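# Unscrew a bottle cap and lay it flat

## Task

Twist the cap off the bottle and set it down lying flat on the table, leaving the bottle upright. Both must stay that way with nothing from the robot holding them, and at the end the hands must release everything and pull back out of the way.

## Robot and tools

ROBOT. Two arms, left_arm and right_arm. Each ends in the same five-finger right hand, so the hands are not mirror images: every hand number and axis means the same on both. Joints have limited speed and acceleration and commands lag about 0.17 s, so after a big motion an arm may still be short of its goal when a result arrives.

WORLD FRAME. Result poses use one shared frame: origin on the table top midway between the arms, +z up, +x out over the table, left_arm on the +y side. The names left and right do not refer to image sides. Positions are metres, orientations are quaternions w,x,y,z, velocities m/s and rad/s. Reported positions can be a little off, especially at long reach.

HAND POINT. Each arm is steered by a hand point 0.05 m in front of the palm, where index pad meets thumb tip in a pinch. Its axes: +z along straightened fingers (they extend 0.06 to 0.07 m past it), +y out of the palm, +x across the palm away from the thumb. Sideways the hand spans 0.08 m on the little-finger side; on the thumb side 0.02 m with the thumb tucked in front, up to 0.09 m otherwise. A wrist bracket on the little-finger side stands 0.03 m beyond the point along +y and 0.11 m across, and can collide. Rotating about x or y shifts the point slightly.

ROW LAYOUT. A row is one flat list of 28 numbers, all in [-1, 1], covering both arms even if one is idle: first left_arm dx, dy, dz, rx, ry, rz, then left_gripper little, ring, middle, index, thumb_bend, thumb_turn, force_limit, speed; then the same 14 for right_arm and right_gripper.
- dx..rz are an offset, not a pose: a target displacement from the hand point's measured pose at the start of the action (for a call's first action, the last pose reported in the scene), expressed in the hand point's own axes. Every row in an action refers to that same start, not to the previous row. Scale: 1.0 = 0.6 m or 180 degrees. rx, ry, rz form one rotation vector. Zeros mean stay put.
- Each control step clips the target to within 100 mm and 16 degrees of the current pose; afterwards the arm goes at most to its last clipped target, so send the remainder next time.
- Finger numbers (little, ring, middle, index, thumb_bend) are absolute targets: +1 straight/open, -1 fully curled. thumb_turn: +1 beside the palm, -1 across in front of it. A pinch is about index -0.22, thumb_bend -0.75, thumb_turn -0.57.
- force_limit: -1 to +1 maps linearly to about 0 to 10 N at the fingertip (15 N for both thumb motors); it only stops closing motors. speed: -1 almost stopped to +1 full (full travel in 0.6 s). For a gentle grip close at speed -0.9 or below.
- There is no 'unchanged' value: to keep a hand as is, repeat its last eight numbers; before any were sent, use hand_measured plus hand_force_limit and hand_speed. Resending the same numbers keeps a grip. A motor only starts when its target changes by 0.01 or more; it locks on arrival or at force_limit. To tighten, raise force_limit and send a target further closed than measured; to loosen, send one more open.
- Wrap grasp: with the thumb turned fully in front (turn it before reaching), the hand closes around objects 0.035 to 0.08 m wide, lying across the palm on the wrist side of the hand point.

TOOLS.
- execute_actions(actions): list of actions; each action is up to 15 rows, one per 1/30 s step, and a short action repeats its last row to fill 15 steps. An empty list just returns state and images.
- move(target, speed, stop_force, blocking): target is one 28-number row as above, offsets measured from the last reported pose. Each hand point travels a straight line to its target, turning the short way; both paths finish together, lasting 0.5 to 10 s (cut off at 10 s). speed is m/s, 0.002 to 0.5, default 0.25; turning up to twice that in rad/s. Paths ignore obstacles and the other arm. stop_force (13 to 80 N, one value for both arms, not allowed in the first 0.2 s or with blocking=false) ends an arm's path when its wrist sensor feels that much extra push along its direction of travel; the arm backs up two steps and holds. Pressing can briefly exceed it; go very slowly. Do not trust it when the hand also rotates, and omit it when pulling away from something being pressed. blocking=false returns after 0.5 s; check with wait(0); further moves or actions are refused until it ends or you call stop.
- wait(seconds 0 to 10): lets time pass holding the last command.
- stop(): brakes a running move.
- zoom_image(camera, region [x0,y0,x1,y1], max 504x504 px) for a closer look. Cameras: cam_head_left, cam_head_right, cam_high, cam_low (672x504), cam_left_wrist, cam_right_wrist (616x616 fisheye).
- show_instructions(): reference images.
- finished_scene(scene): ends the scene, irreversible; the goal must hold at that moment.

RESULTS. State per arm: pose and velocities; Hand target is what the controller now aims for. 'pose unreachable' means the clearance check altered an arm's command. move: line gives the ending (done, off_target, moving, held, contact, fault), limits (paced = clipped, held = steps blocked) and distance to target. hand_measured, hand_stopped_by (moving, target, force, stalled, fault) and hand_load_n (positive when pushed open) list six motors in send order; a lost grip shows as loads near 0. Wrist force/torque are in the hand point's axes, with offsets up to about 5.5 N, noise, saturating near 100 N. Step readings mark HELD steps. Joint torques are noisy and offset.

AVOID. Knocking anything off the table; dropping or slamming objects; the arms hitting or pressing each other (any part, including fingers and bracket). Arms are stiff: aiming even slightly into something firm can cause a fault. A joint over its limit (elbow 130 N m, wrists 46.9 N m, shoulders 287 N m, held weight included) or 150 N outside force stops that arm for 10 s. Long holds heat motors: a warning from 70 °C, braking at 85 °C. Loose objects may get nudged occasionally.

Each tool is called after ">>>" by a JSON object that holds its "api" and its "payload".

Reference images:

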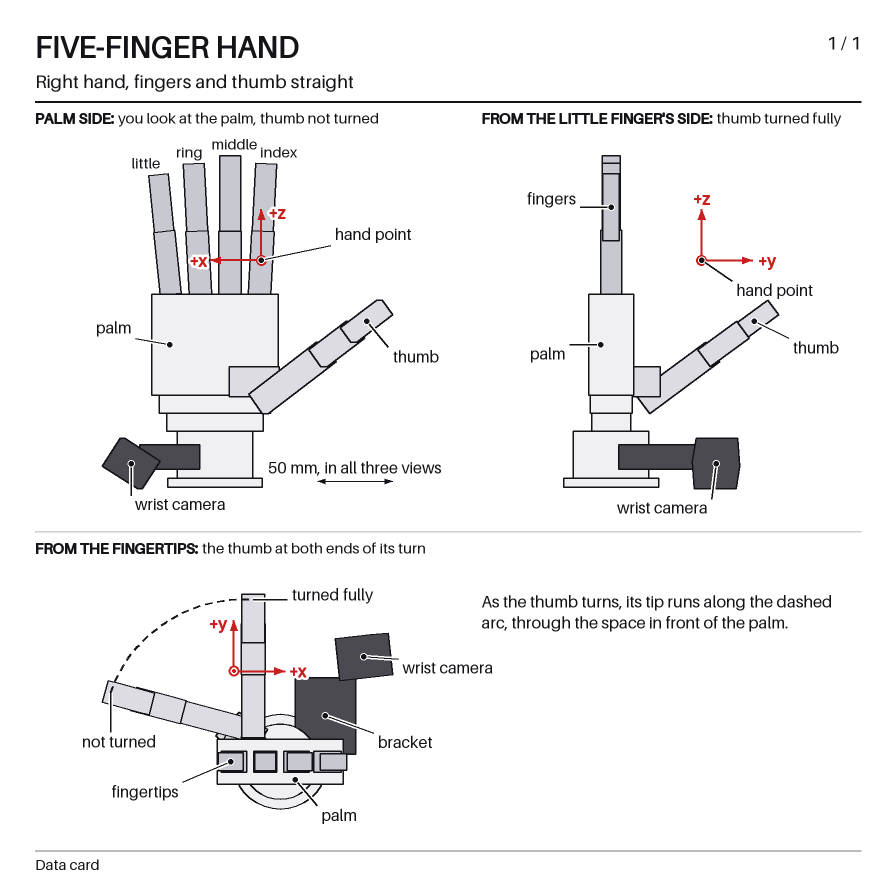

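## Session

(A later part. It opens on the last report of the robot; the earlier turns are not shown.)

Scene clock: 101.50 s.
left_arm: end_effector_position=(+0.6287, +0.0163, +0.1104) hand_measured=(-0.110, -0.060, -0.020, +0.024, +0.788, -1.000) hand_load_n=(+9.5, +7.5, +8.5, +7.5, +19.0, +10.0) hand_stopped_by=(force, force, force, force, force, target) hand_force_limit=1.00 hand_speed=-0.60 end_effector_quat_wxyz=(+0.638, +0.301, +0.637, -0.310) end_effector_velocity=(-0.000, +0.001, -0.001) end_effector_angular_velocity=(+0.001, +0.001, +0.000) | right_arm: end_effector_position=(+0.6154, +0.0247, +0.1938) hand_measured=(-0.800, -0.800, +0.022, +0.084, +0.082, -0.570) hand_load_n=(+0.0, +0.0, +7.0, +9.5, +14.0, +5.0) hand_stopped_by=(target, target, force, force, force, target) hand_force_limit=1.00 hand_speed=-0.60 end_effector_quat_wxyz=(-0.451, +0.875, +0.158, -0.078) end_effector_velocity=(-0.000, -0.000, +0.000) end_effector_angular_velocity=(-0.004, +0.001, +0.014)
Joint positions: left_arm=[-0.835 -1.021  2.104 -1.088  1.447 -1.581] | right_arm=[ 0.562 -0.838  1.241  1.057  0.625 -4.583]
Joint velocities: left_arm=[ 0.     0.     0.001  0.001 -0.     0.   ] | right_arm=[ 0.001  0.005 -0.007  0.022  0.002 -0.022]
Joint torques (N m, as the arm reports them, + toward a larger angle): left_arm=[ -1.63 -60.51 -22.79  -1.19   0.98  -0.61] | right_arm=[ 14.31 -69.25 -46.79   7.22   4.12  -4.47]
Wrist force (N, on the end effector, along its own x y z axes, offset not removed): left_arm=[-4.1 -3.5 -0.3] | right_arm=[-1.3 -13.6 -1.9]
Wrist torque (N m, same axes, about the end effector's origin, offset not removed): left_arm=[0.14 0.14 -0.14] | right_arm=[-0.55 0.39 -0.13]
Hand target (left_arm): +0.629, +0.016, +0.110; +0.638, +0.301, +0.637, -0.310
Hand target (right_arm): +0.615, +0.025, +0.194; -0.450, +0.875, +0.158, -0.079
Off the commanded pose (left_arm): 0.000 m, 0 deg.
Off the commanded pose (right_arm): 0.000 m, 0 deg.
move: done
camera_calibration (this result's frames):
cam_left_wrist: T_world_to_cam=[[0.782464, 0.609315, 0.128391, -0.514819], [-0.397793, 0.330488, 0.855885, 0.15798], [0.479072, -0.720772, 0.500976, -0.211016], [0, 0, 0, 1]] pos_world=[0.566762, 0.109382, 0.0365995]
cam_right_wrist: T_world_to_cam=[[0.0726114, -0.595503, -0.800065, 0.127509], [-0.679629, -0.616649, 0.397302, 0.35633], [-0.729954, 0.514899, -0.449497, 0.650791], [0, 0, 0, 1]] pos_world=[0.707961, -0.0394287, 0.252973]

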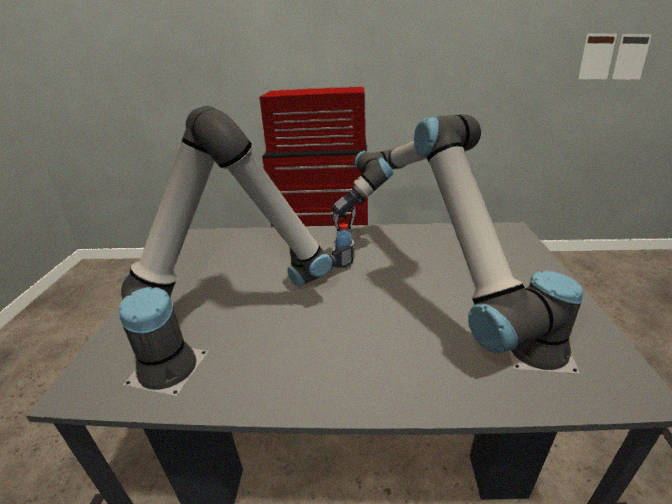

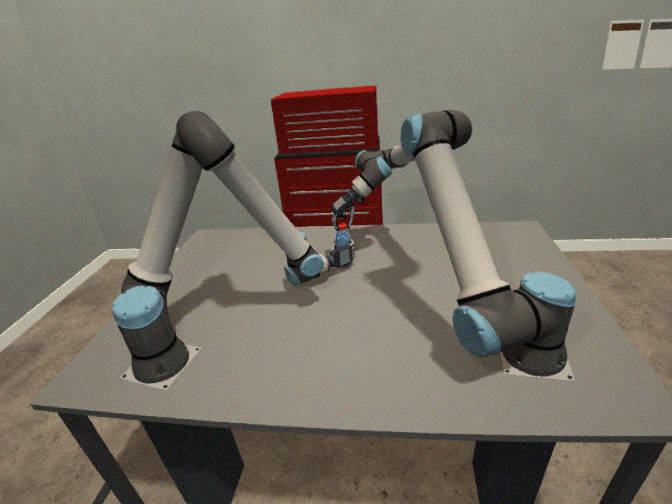

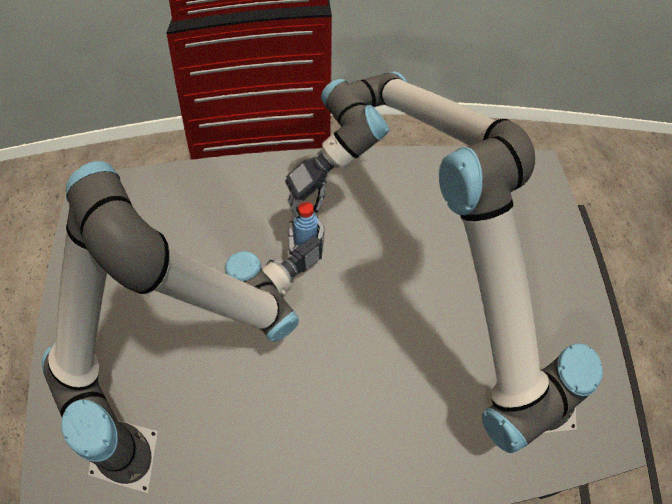

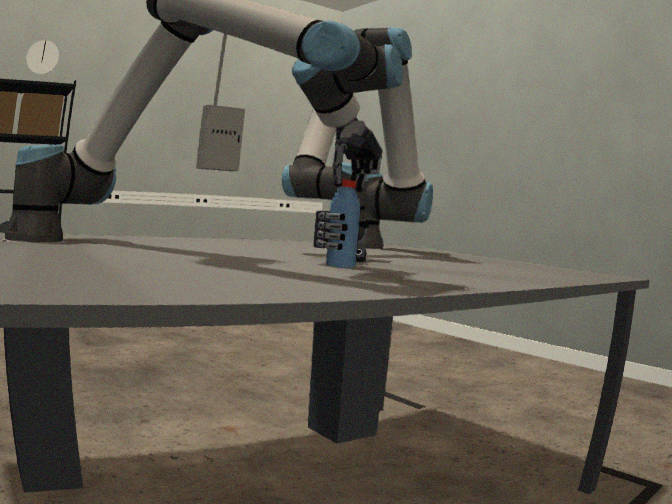

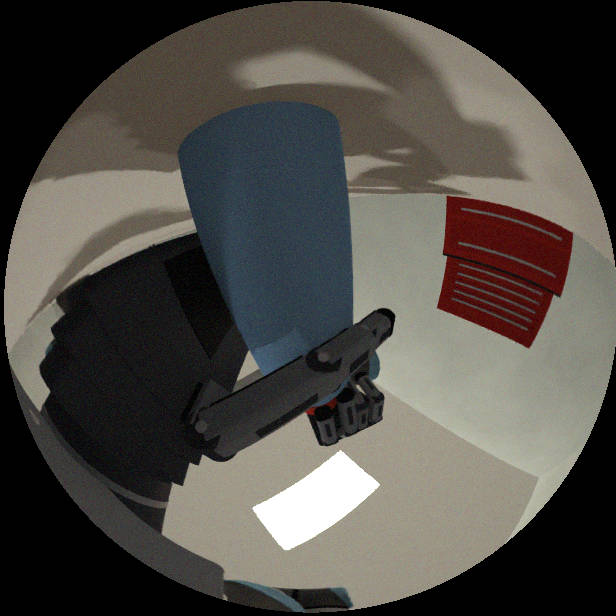

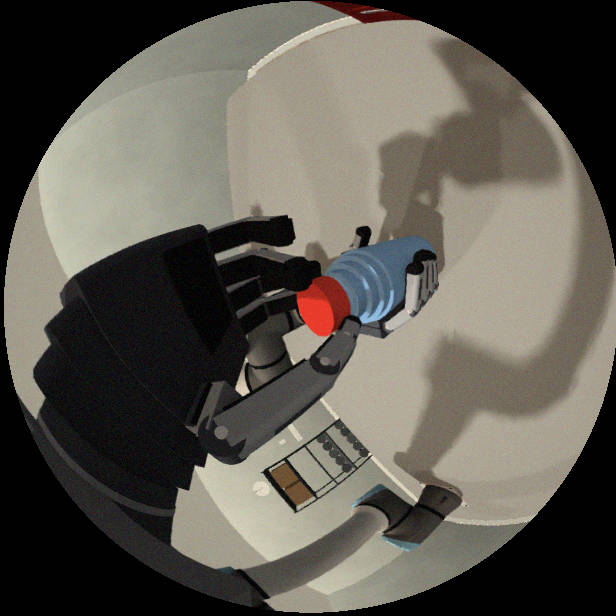

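>>> {"api": "move", "payload": {"target": [0,0,0,0,0,0,-0.98,-0.98,-0.98,-0.98,-0.98,-1,1,-0.6,0,-0.027,-0.0195,0,0,0,-0.8,-0.8,-0.6,-0.6,-1,-0.57,1,-0.6], "speed": 0.03}}

>>> {"api": "zoom_image", "payload": {"camera": "cam_low", "region": [280,140,420,280]}}

Scene clock: 102.73 s.
left_arm: end_effector_position=(+0.6287, +0.0163, +0.1104) hand_measured=(-0.110, -0.060, -0.020, +0.024, +0.788, -1.000) hand_load_n=(+9.0, +6.5, +8.0, +7.0, +19.5, +10.0) hand_stopped_by=(force, force, force, force, force, target) hand_force_limit=1.00 hand_speed=-0.60 end_effector_quat_wxyz=(+0.638, +0.301, +0.637, -0.310) end_effector_velocity=(-0.000, -0.000, -0.001) end_effector_angular_velocity=(+0.000, +0.000, -0.000) | right_arm: end_effector_position=(+0.6153, +0.0246, +0.2134) hand_measured=(-0.800, -0.800, +0.022, +0.084, +0.082, -0.570) hand_load_n=(+0.0, +0.0, +7.0, +8.5, +15.0, +3.5) hand_stopped_by=(target, target, force, force, force, target) hand_force_limit=1.00 hand_speed=-0.60 end_effector_quat_wxyz=(-0.451, +0.875, +0.158, -0.078) end_effector_velocity=(+0.000, -0.000, +0.003) end_effector_angular_velocity=(+0.001, -0.001, -0.001)
Joint positions: left_arm=[-0.835 -1.021  2.104 -1.088  1.447 -1.581] | right_arm=[ 0.562 -0.851  1.227  1.084  0.625 -4.583]
Joint velocities: left_arm=[-0.     0.002 -0.    -0.002  0.    -0.   ] | right_arm=[-0.001 -0.003 -0.002  0.002 -0.     0.   ]
Joint torques (N m, as the arm reports them, + toward a larger angle): left_arm=[ -3.03 -60.94 -22.68  -0.86   0.42  -0.58] | right_arm=[ -13.61 -101.73  -51.88    7.69   -5.29    3.58]
Wrist force (N, on the end effector, along its own x y z axes, offset not removed): left_arm=[-5.9 -2.6 -2.9] | right_arm=[7.6 -0.4 2.0]
Wrist torque (N m, same axes, about the end effector's origin, offset not removed): left_arm=[-0.30 0.24 -0.15] | right_arm=[-0.39 -1.17 0.57]
Hand target (left_arm): +0.629, +0.016, +0.110; +0.638, +0.301, +0.637, -0.310
Hand target (right_arm): +0.615, +0.025, +0.214; -0.451, +0.875, +0.158, -0.078
Off the commanded pose (left_arm): 0.000 m, 0 deg.
Off the commanded pose (right_arm): 0.000 m, 0 deg.
move: done
camera_calibration (this result's frames):
cam_left_wrist: T_world_to_cam=[[0.782471, 0.609306, 0.128391, -0.51482], [-0.397789, 0.330492, 0.855885, 0.157977], [0.479064, -0.720778, 0.500976, -0.211011], [0, 0, 0, 1]] pos_world=[0.566761, 0.109381, 0.0365994]
cam_right_wrist: T_world_to_cam=[[0.0726387, -0.595511, -0.800057, 0.14317], [-0.679607, -0.61667, 0.397306, 0.348353], [-0.729971, 0.514865, -0.449507, 0.659626], [0, 0, 0, 1]] pos_world=[0.707851, -0.0395395, 0.272648]

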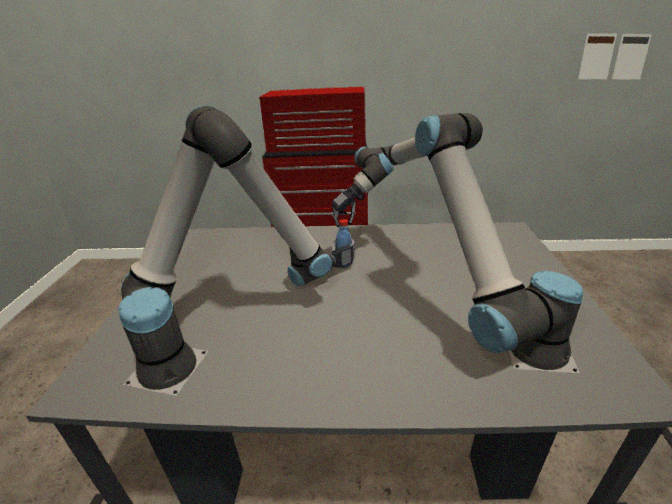

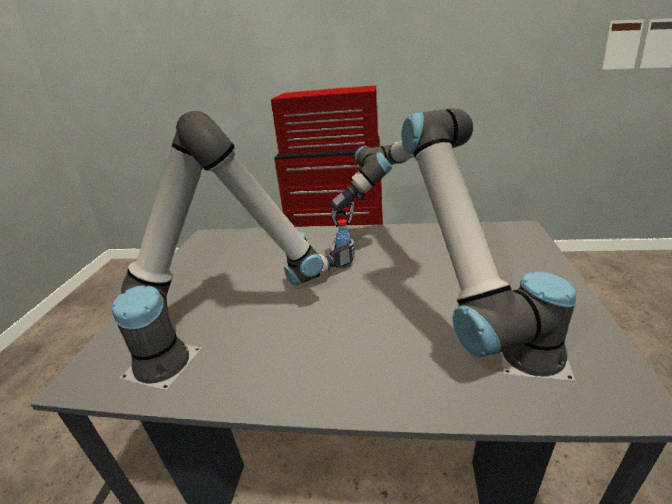

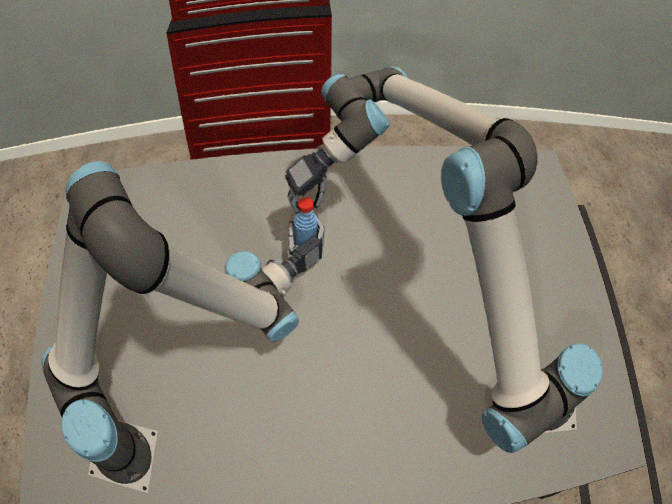

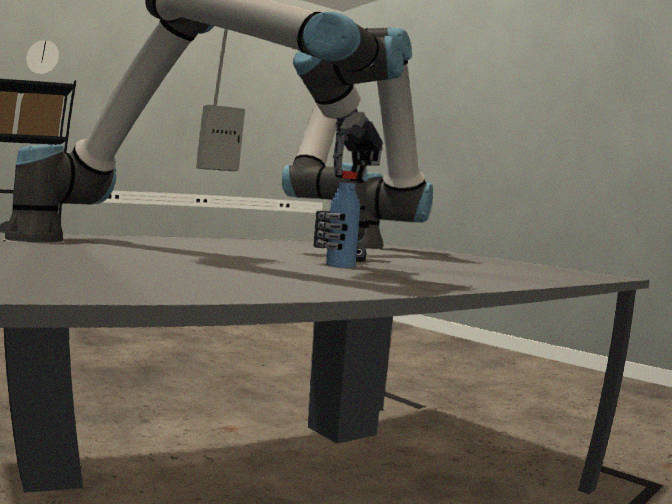

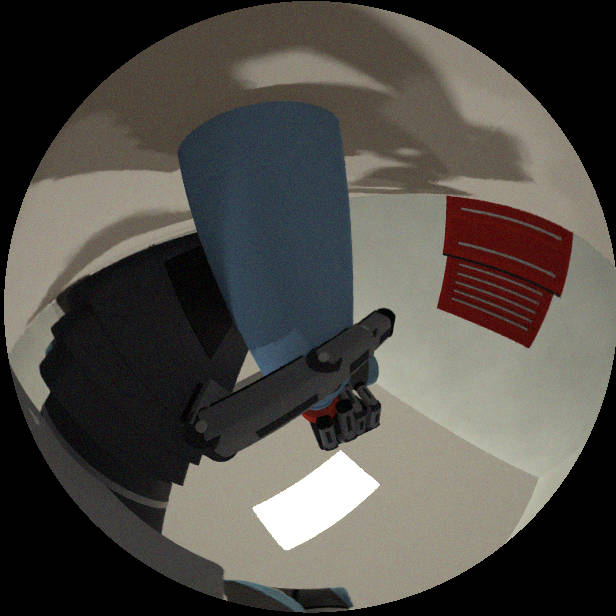

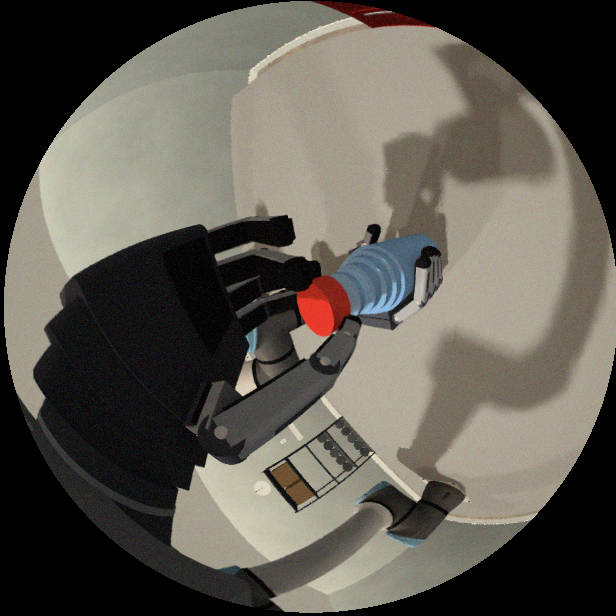

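Region (280, 140, 420, 280) of cam_low's 672x504 image, scaled by 3.600, with more detail than that image has.

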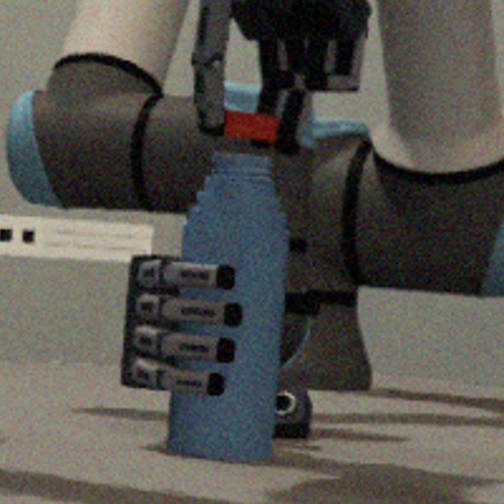

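>>> {"api": "move", "payload": {"target": [0,0,0,0,0,0,0.8,0.8,0.8,0.8,1,-1,1,-0.3,-0.162,0.171,-0.241,0,0,0,-0.8,-0.8,-0.6,-0.6,-1,-0.57,1,-0.6], "speed": 0.2}}

>>> {"api": "move", "payload": {"target": [0,-0.08,-0.12,0,0,0,0.8,0.8,0.8,0.8,1,-1,1,-0.3,0,0.24,0.173,0,0,0,-0.8,-0.8,-0.6,-0.6,-1,-0.57,1,-0.6], "speed": 0.15}}

>>> {"api": "move", "payload": {"target": [0,0,0,0,0,0,0.8,0.8,0.8,0.8,1,-1,1,-0.3,0,0.055,0.04,0,0,0,-0.8,-0.8,-0.6,-0.6,-1,-0.57,1,-0.6], "speed": 0.02, "stop_force": 13}}

Scene clock: 104.93 s.
left_arm: end_effector_position=(+0.6287, +0.0163, +0.1104) hand_measured=(+0.800, +0.800, +0.800, +0.800, +1.000, -1.000) hand_load_n=(+0.0, +0.0, +0.0, +0.0, +0.0, +0.0) hand_stopped_by=(target, target, target, target, target, target) hand_force_limit=1.00 hand_speed=-0.30 end_effector_quat_wxyz=(+0.638, +0.301, +0.637, -0.310) end_effector_velocity=(-0.000, +0.000, +0.000) end_effector_angular_velocity=(-0.001, -0.001, -0.000) | right_arm: end_effector_position=(+0.5859, -0.1751, +0.2136) hand_measured=(-0.800, -0.800, +0.022, +0.084, +0.082, -0.570) hand_load_n=(+0.0, +0.0, +7.0, +8.5, +15.0, +3.5) hand_stopped_by=(target, target, force, force, force, target) hand_force_limit=1.00 hand_speed=-0.60 end_effector_quat_wxyz=(-0.451, +0.875, +0.158, -0.078) end_effector_velocity=(+0.000, -0.003, -0.000) end_effector_angular_velocity=(+0.000, +0.001, +0.001)
Joint positions: left_arm=[-0.835 -1.021  2.104 -1.088  1.447 -1.581] | right_arm=[ 0.319 -1.018  1.592  1.22   0.639 -4.994]
Joint velocities: left_arm=[-0.    -0.     0.001 -0.001  0.     0.   ] | right_arm=[-0.004 -0.     0.003  0.005  0.    -0.008]
Joint torques (N m, as the arm reports them, + toward a larger angle): left_arm=[ -1.79 -60.32 -22.43  -1.03  -0.15  -0.8 ] | right_arm=[-18.83 -86.76 -18.42   8.31   1.59  -3.92]
Wrist force (N, on the end effector, along its own x y z axes, offset not removed): left_arm=[1.3 -1.0 -2.3] | right_arm=[3.7 -2.9 3.2]
Wrist torque (N m, same axes, about the end effector's origin, offset not removed): left_arm=[-0.24 -0.16 0.16] | right_arm=[-0.86 -0.52 0.20]
Hand target (left_arm): +0.629, +0.016, +0.110; +0.638, +0.301, +0.637, -0.310
Hand target (right_arm): +0.586, -0.175, +0.214; -0.451, +0.875, +0.158, -0.078
Off the commanded pose (left_arm): 0.000 m, 0 deg.
Off the commanded pose (right_arm): 0.000 m, 0 deg.
move: done
camera_calibration (this result's frames):
cam_left_wrist: T_world_to_cam=[[0.782471, 0.609306, 0.128391, -0.51482], [-0.397789, 0.330492, 0.855885, 0.157977], [0.479064, -0.720778, 0.500976, -0.211011], [0, 0, 0, 1]] pos_world=[0.566761, 0.109381, 0.0365995]
cam_right_wrist: T_world_to_cam=[[0.0724926, -0.595362, -0.80018, 0.0266235], [-0.679711, -0.616619, 0.397208, 0.205256], [-0.729889, 0.515096, -0.449374, 0.741027], [0, 0, 0, 1]] pos_world=[0.678452, -0.239285, 0.272773]

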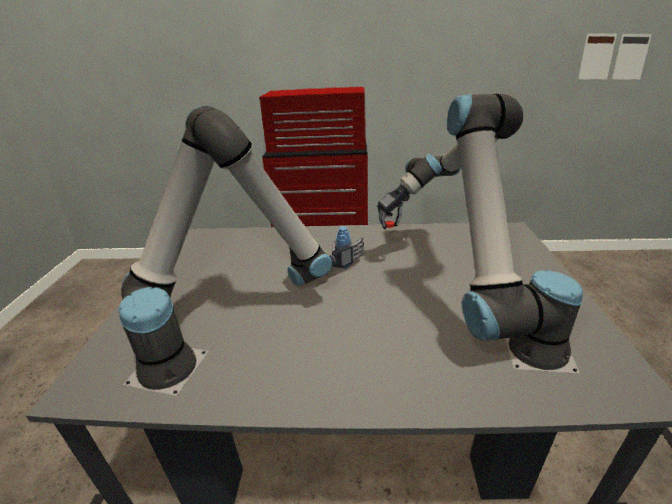

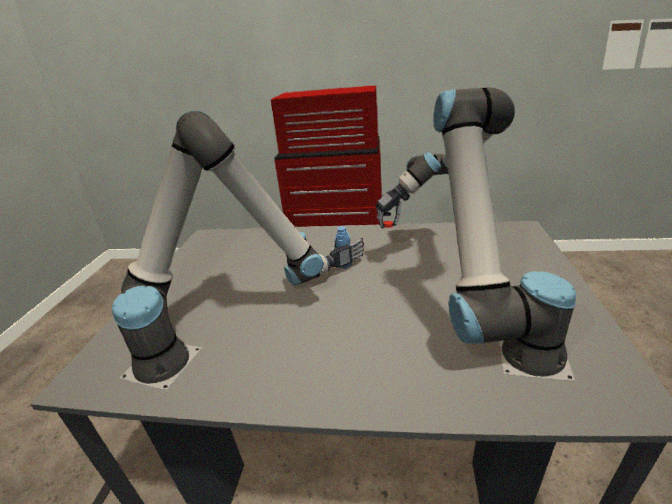

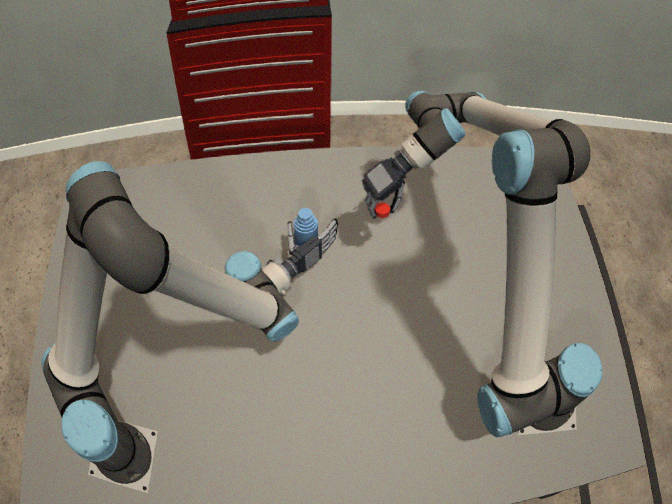

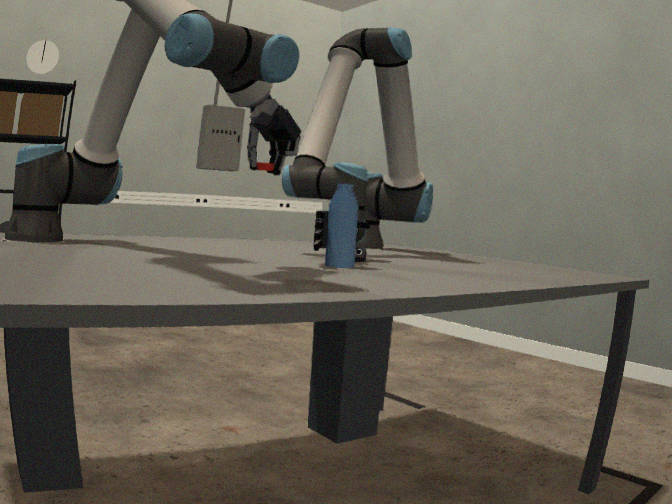

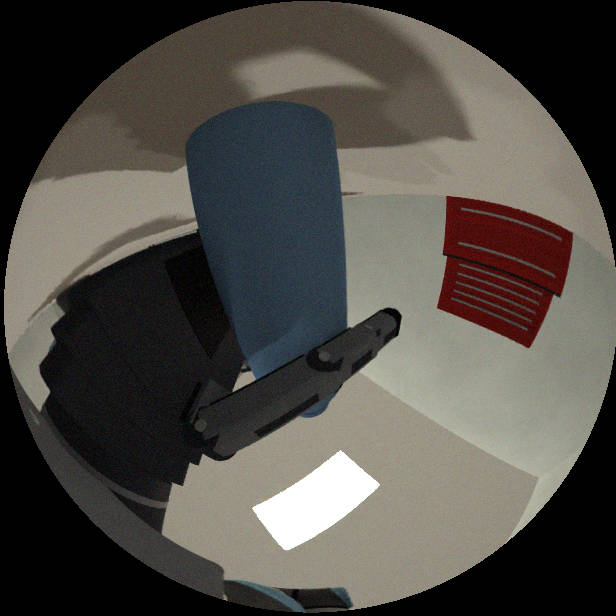

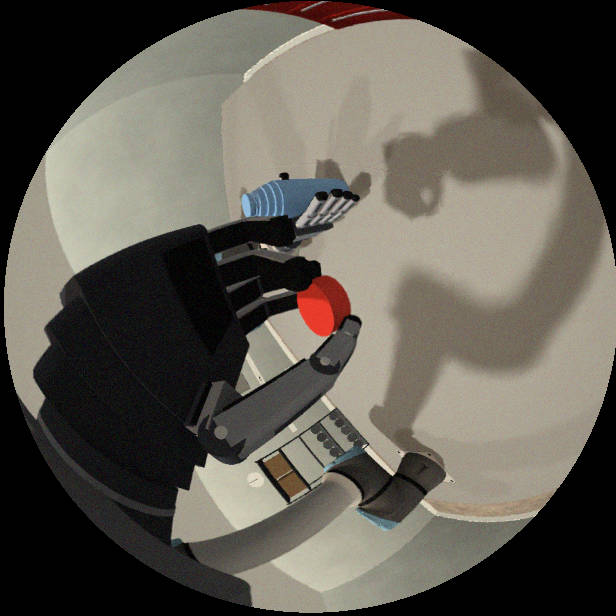

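Scene clock: 106.73 s.
left_arm: end_effector_position=(+0.5464, +0.0423, +0.1105) hand_measured=(+0.800, +0.800, +0.800, +0.800, +1.000, -1.000) hand_load_n=(+0.0, +0.0, +0.0, +0.0, +0.0, +0.0) hand_stopped_by=(target, target, target, target, target, target) hand_force_limit=1.00 hand_speed=-0.30 end_effector_quat_wxyz=(+0.638, +0.301, +0.637, -0.310) end_effector_velocity=(-0.001, +0.000, +0.001) end_effector_angular_velocity=(-0.002, -0.001, -0.000) | right_arm: end_effector_position=(+0.5866, -0.1742, +0.0362) hand_measured=(-0.800, -0.800, +0.022, +0.084, +0.082, -0.570) hand_load_n=(+0.0, +0.0, +7.0, +8.5, +15.0, +3.5) hand_stopped_by=(target, target, force, force, force, target) hand_force_limit=1.00 hand_speed=-0.60 end_effector_quat_wxyz=(-0.451, +0.875, +0.158, -0.078) end_effector_velocity=(+0.001, +0.000, -0.002) end_effector_angular_velocity=(+0.000, -0.001, -0.000)
Joint positions: left_arm=[-0.944 -1.091  2.259 -1.174  1.337 -1.58 ] | right_arm=[ 0.321 -0.83   1.652  0.971  0.639 -4.992]
Joint velocities: left_arm=[-0.001 -0.002  0.001 -0.001 -0.001  0.   ] | right_arm=[ 0.     0.003 -0.001 -0.003 -0.     0.   ]
Joint torques (N m, as the arm reports them, + toward a larger angle): left_arm=[-11.47 -62.11 -10.48  -3.95  -2.7    1.68] | right_arm=[ 19.24 -64.96 -38.62   0.21  -5.2    3.86]
Wrist force (N, on the end effector, along its own x y z axes, offset not removed): left_arm=[-0.1 2.0 -4.7] | right_arm=[-2.6 2.3 -0.8]
Wrist torque (N m, same axes, about the end effector's origin, offset not removed): left_arm=[0.47 0.16 0.08] | right_arm=[0.27 0.47 0.20]
Hand target (left_arm): +0.546, +0.042, +0.110; +0.638, +0.301, +0.637, -0.310
Hand target (right_arm): +0.587, -0.174, +0.036; -0.451, +0.875, +0.158, -0.078
Off the commanded pose (left_arm): 0.000 m, 0 deg.
Off the commanded pose (right_arm): 0.000 m, 0 deg.
move: done
camera_calibration (this result's frames):
cam_left_wrist: T_world_to_cam=[[0.782485, 0.609294, 0.128369, -0.466268], [-0.397763, 0.330504, 0.855892, 0.116574], [0.479064, -0.720783, 0.500969, -0.152793], [0, 0, 0, 1]] pos_world=[0.484414, 0.135435, 0.0366234]
cam_right_wrist: T_world_to_cam=[[0.072363, -0.595395, -0.800168, -0.11474], [-0.67963, -0.616615, 0.397353, 0.276749], [-0.729978, 0.515064, -0.449268, 0.661388], [0, 0, 0, 1]] pos_world=[0.679189, -0.238325, 0.0953621]

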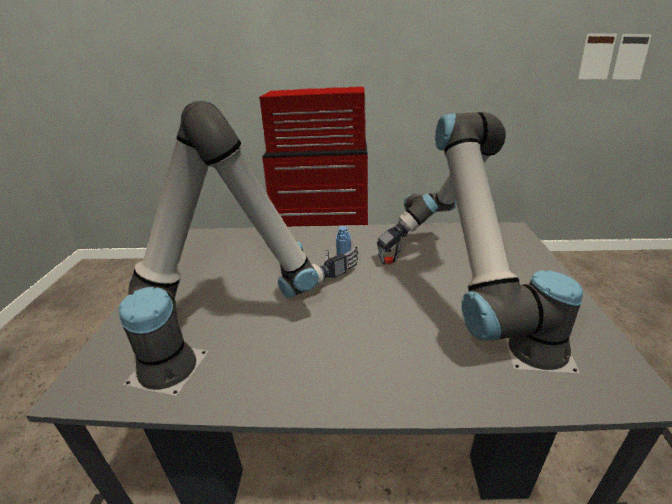

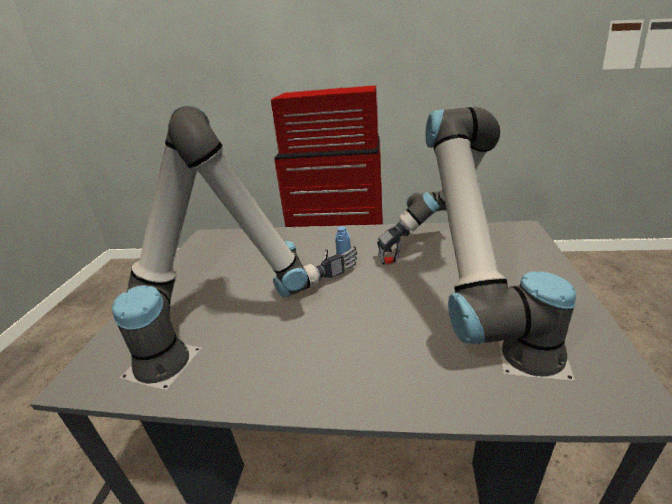

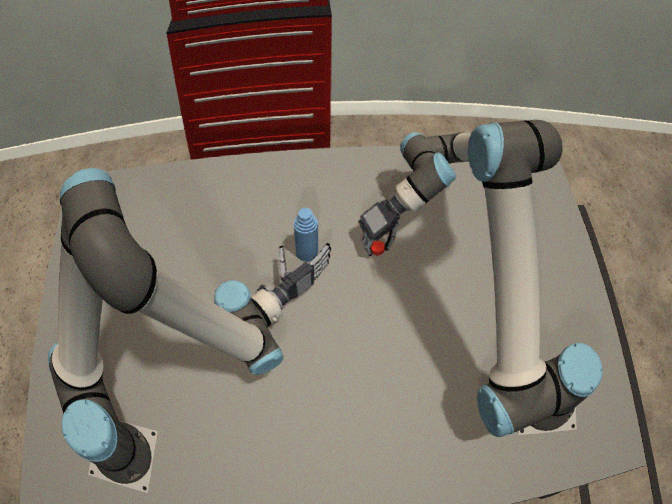

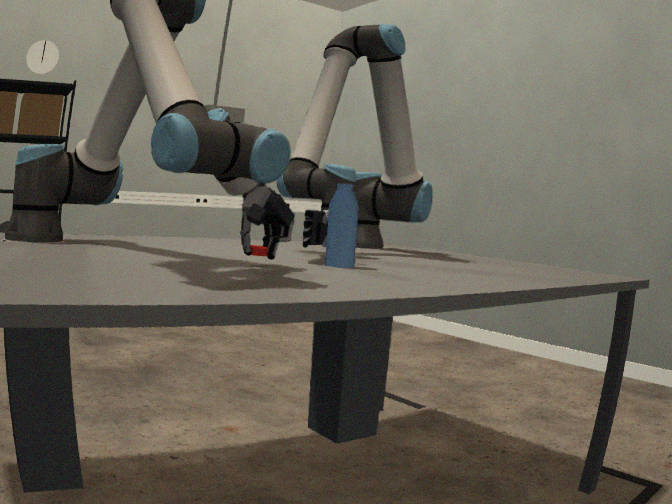

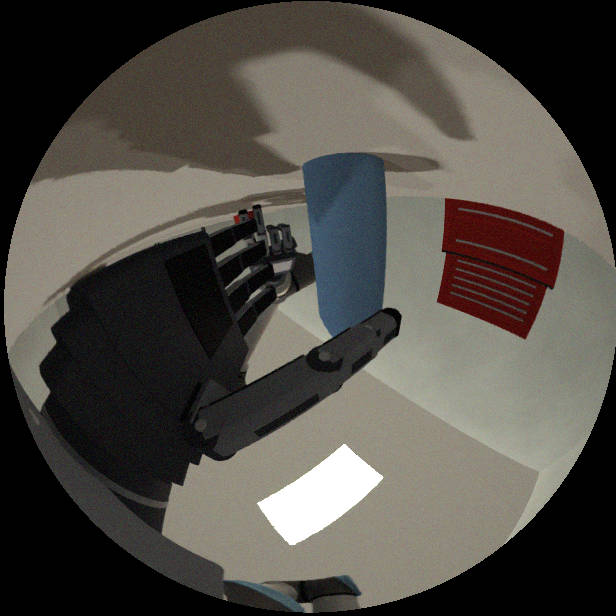

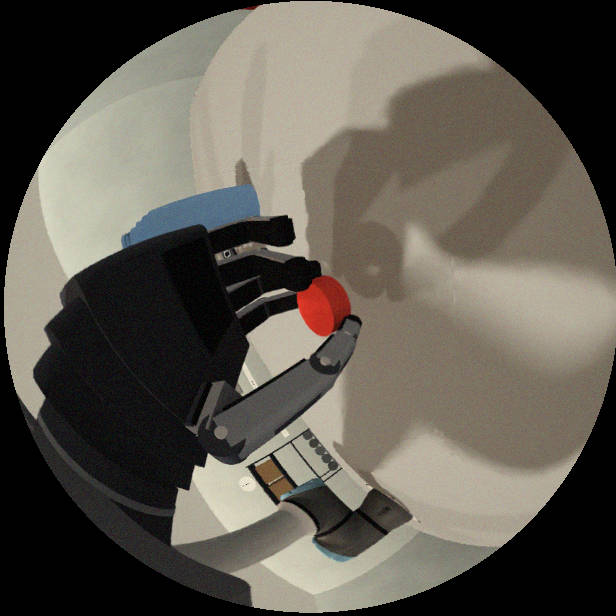

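Scene clock: 107.87 s.
left_arm: end_effector_position=(+0.5463, +0.0423, +0.1105) hand_measured=(+0.800, +0.800, +0.800, +0.800, +1.000, -1.000) hand_load_n=(+0.0, +0.0, +0.0, +0.0, +0.0, +0.0) hand_stopped_by=(target, target, target, target, target, target) hand_force_limit=1.00 hand_speed=-0.30 end_effector_quat_wxyz=(+0.638, +0.301, +0.637, -0.310) end_effector_velocity=(+0.000, -0.000, -0.000) end_effector_angular_velocity=(-0.000, -0.000, -0.000) | right_arm: end_effector_position=(+0.5867, -0.1739, +0.0215) hand_measured=(-0.800, -0.800, +0.020, +0.084, +0.082, -0.570) hand_load_n=(+0.0, +0.0, +4.0, +7.0, +16.5, +4.5) hand_stopped_by=(target, target, force, force, force, target) hand_force_limit=1.00 hand_speed=-0.60 end_effector_quat_wxyz=(-0.451, +0.875, +0.158, -0.078) end_effector_velocity=(+0.000, -0.001, +0.005) end_effector_angular_velocity=(-0.005, -0.003, +0.002)
Joint positions: left_arm=[-0.944 -1.091  2.259 -1.174  1.337 -1.58 ] | right_arm=[ 0.321 -0.812  1.652  0.952  0.638 -4.992]
Joint velocities: left_arm=[ 0.     0.001 -0.    -0.     0.    -0.   ] | right_arm=[ 0.    -0.008 -0.     0.007  0.006 -0.   ]
Joint torques (N m, as the arm reports them, + toward a larger angle): left_arm=[ 11.17 -45.15 -27.87  -1.4    2.45   1.3 ] | right_arm=[ 10.01 -69.11  -7.12   0.69  10.35   1.09]
Wrist force (N, on the end effector, along its own x y z axes, offset not removed): left_arm=[0.8 0.8 -3.0] | right_arm=[-4.3 -42.0 -29.2]
Wrist torque (N m, same axes, about the end effector's origin, offset not removed): left_arm=[0.10 0.05 0.07] | right_arm=[0.59 0.49 -0.91]
Hand target (left_arm): +0.546, +0.042, +0.110; +0.638, +0.301, +0.637, -0.310
Hand target (right_arm): +0.587, -0.174, +0.022; -0.451, +0.875, +0.158, -0.078
Off the commanded pose (left_arm): 0.000 m, 0 deg.
Off the commanded pose (right_arm): 0.026 m, 0 deg.
move: contact (right_arm)
camera_calibration (this result's frames):
cam_left_wrist: T_world_to_cam=[[0.782477, 0.609304, 0.128369, -0.466249], [-0.397768, 0.330499, 0.855892, 0.116561], [0.479072, -0.720777, 0.50097, -0.152771], [0, 0, 0, 1]] pos_world=[0.484382, 0.13545, 0.0366217]
cam_right_wrist: T_world_to_cam=[[0.0723679, -0.594937, -0.800508, -0.126213], [-0.679722, -0.616779, 0.396941, 0.282836], [-0.729891, 0.515397, -0.449027, 0.654706], [0, 0, 0, 1]] pos_world=[0.679247, -0.238075, 0.0806766]

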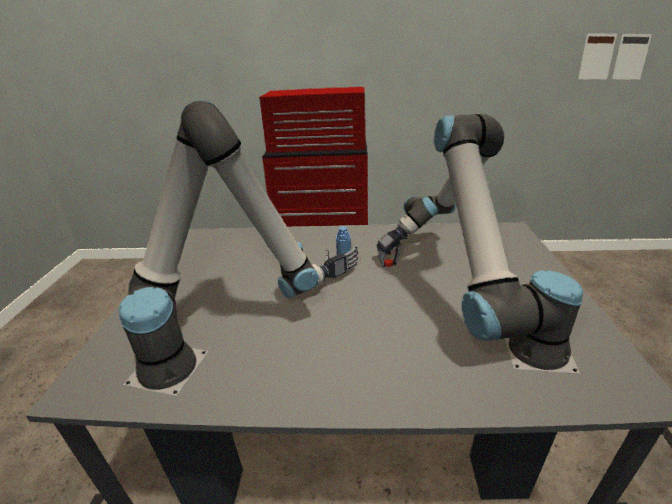

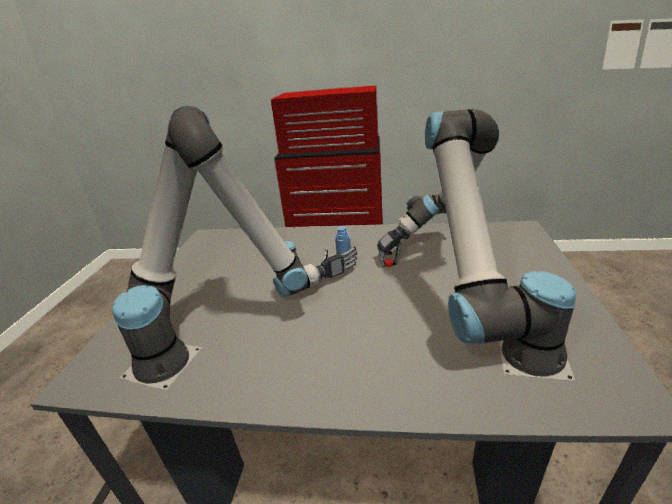

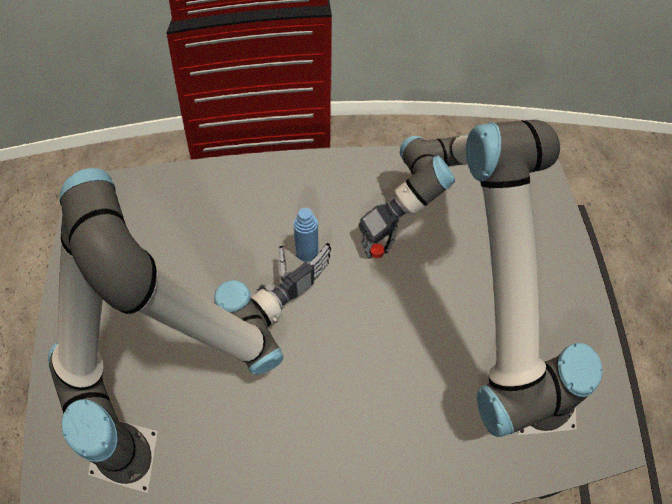

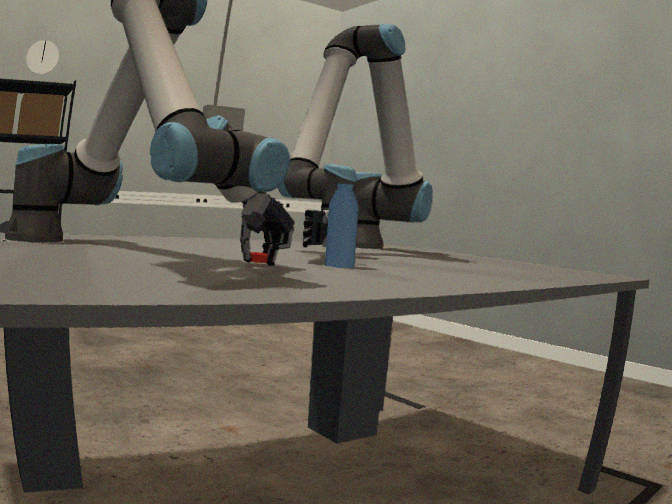

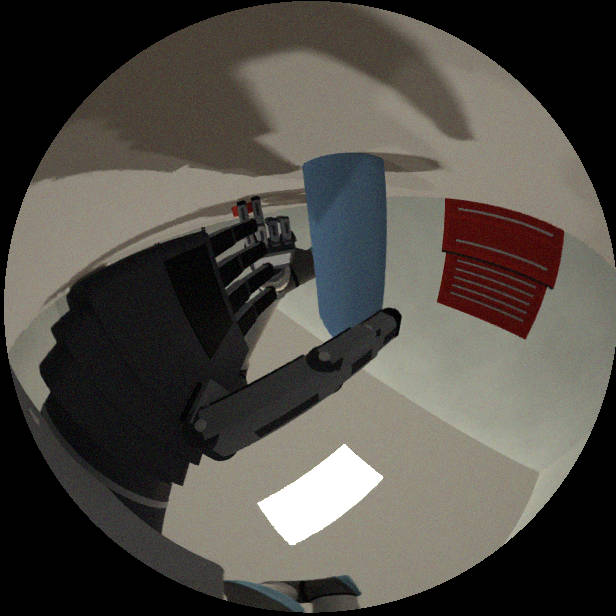

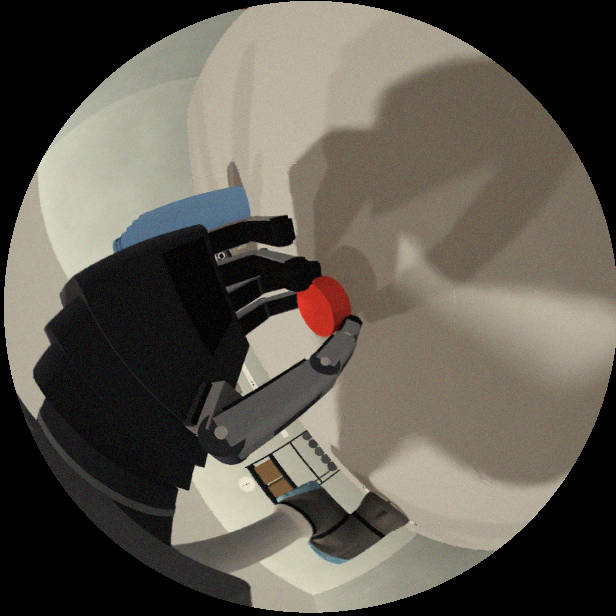

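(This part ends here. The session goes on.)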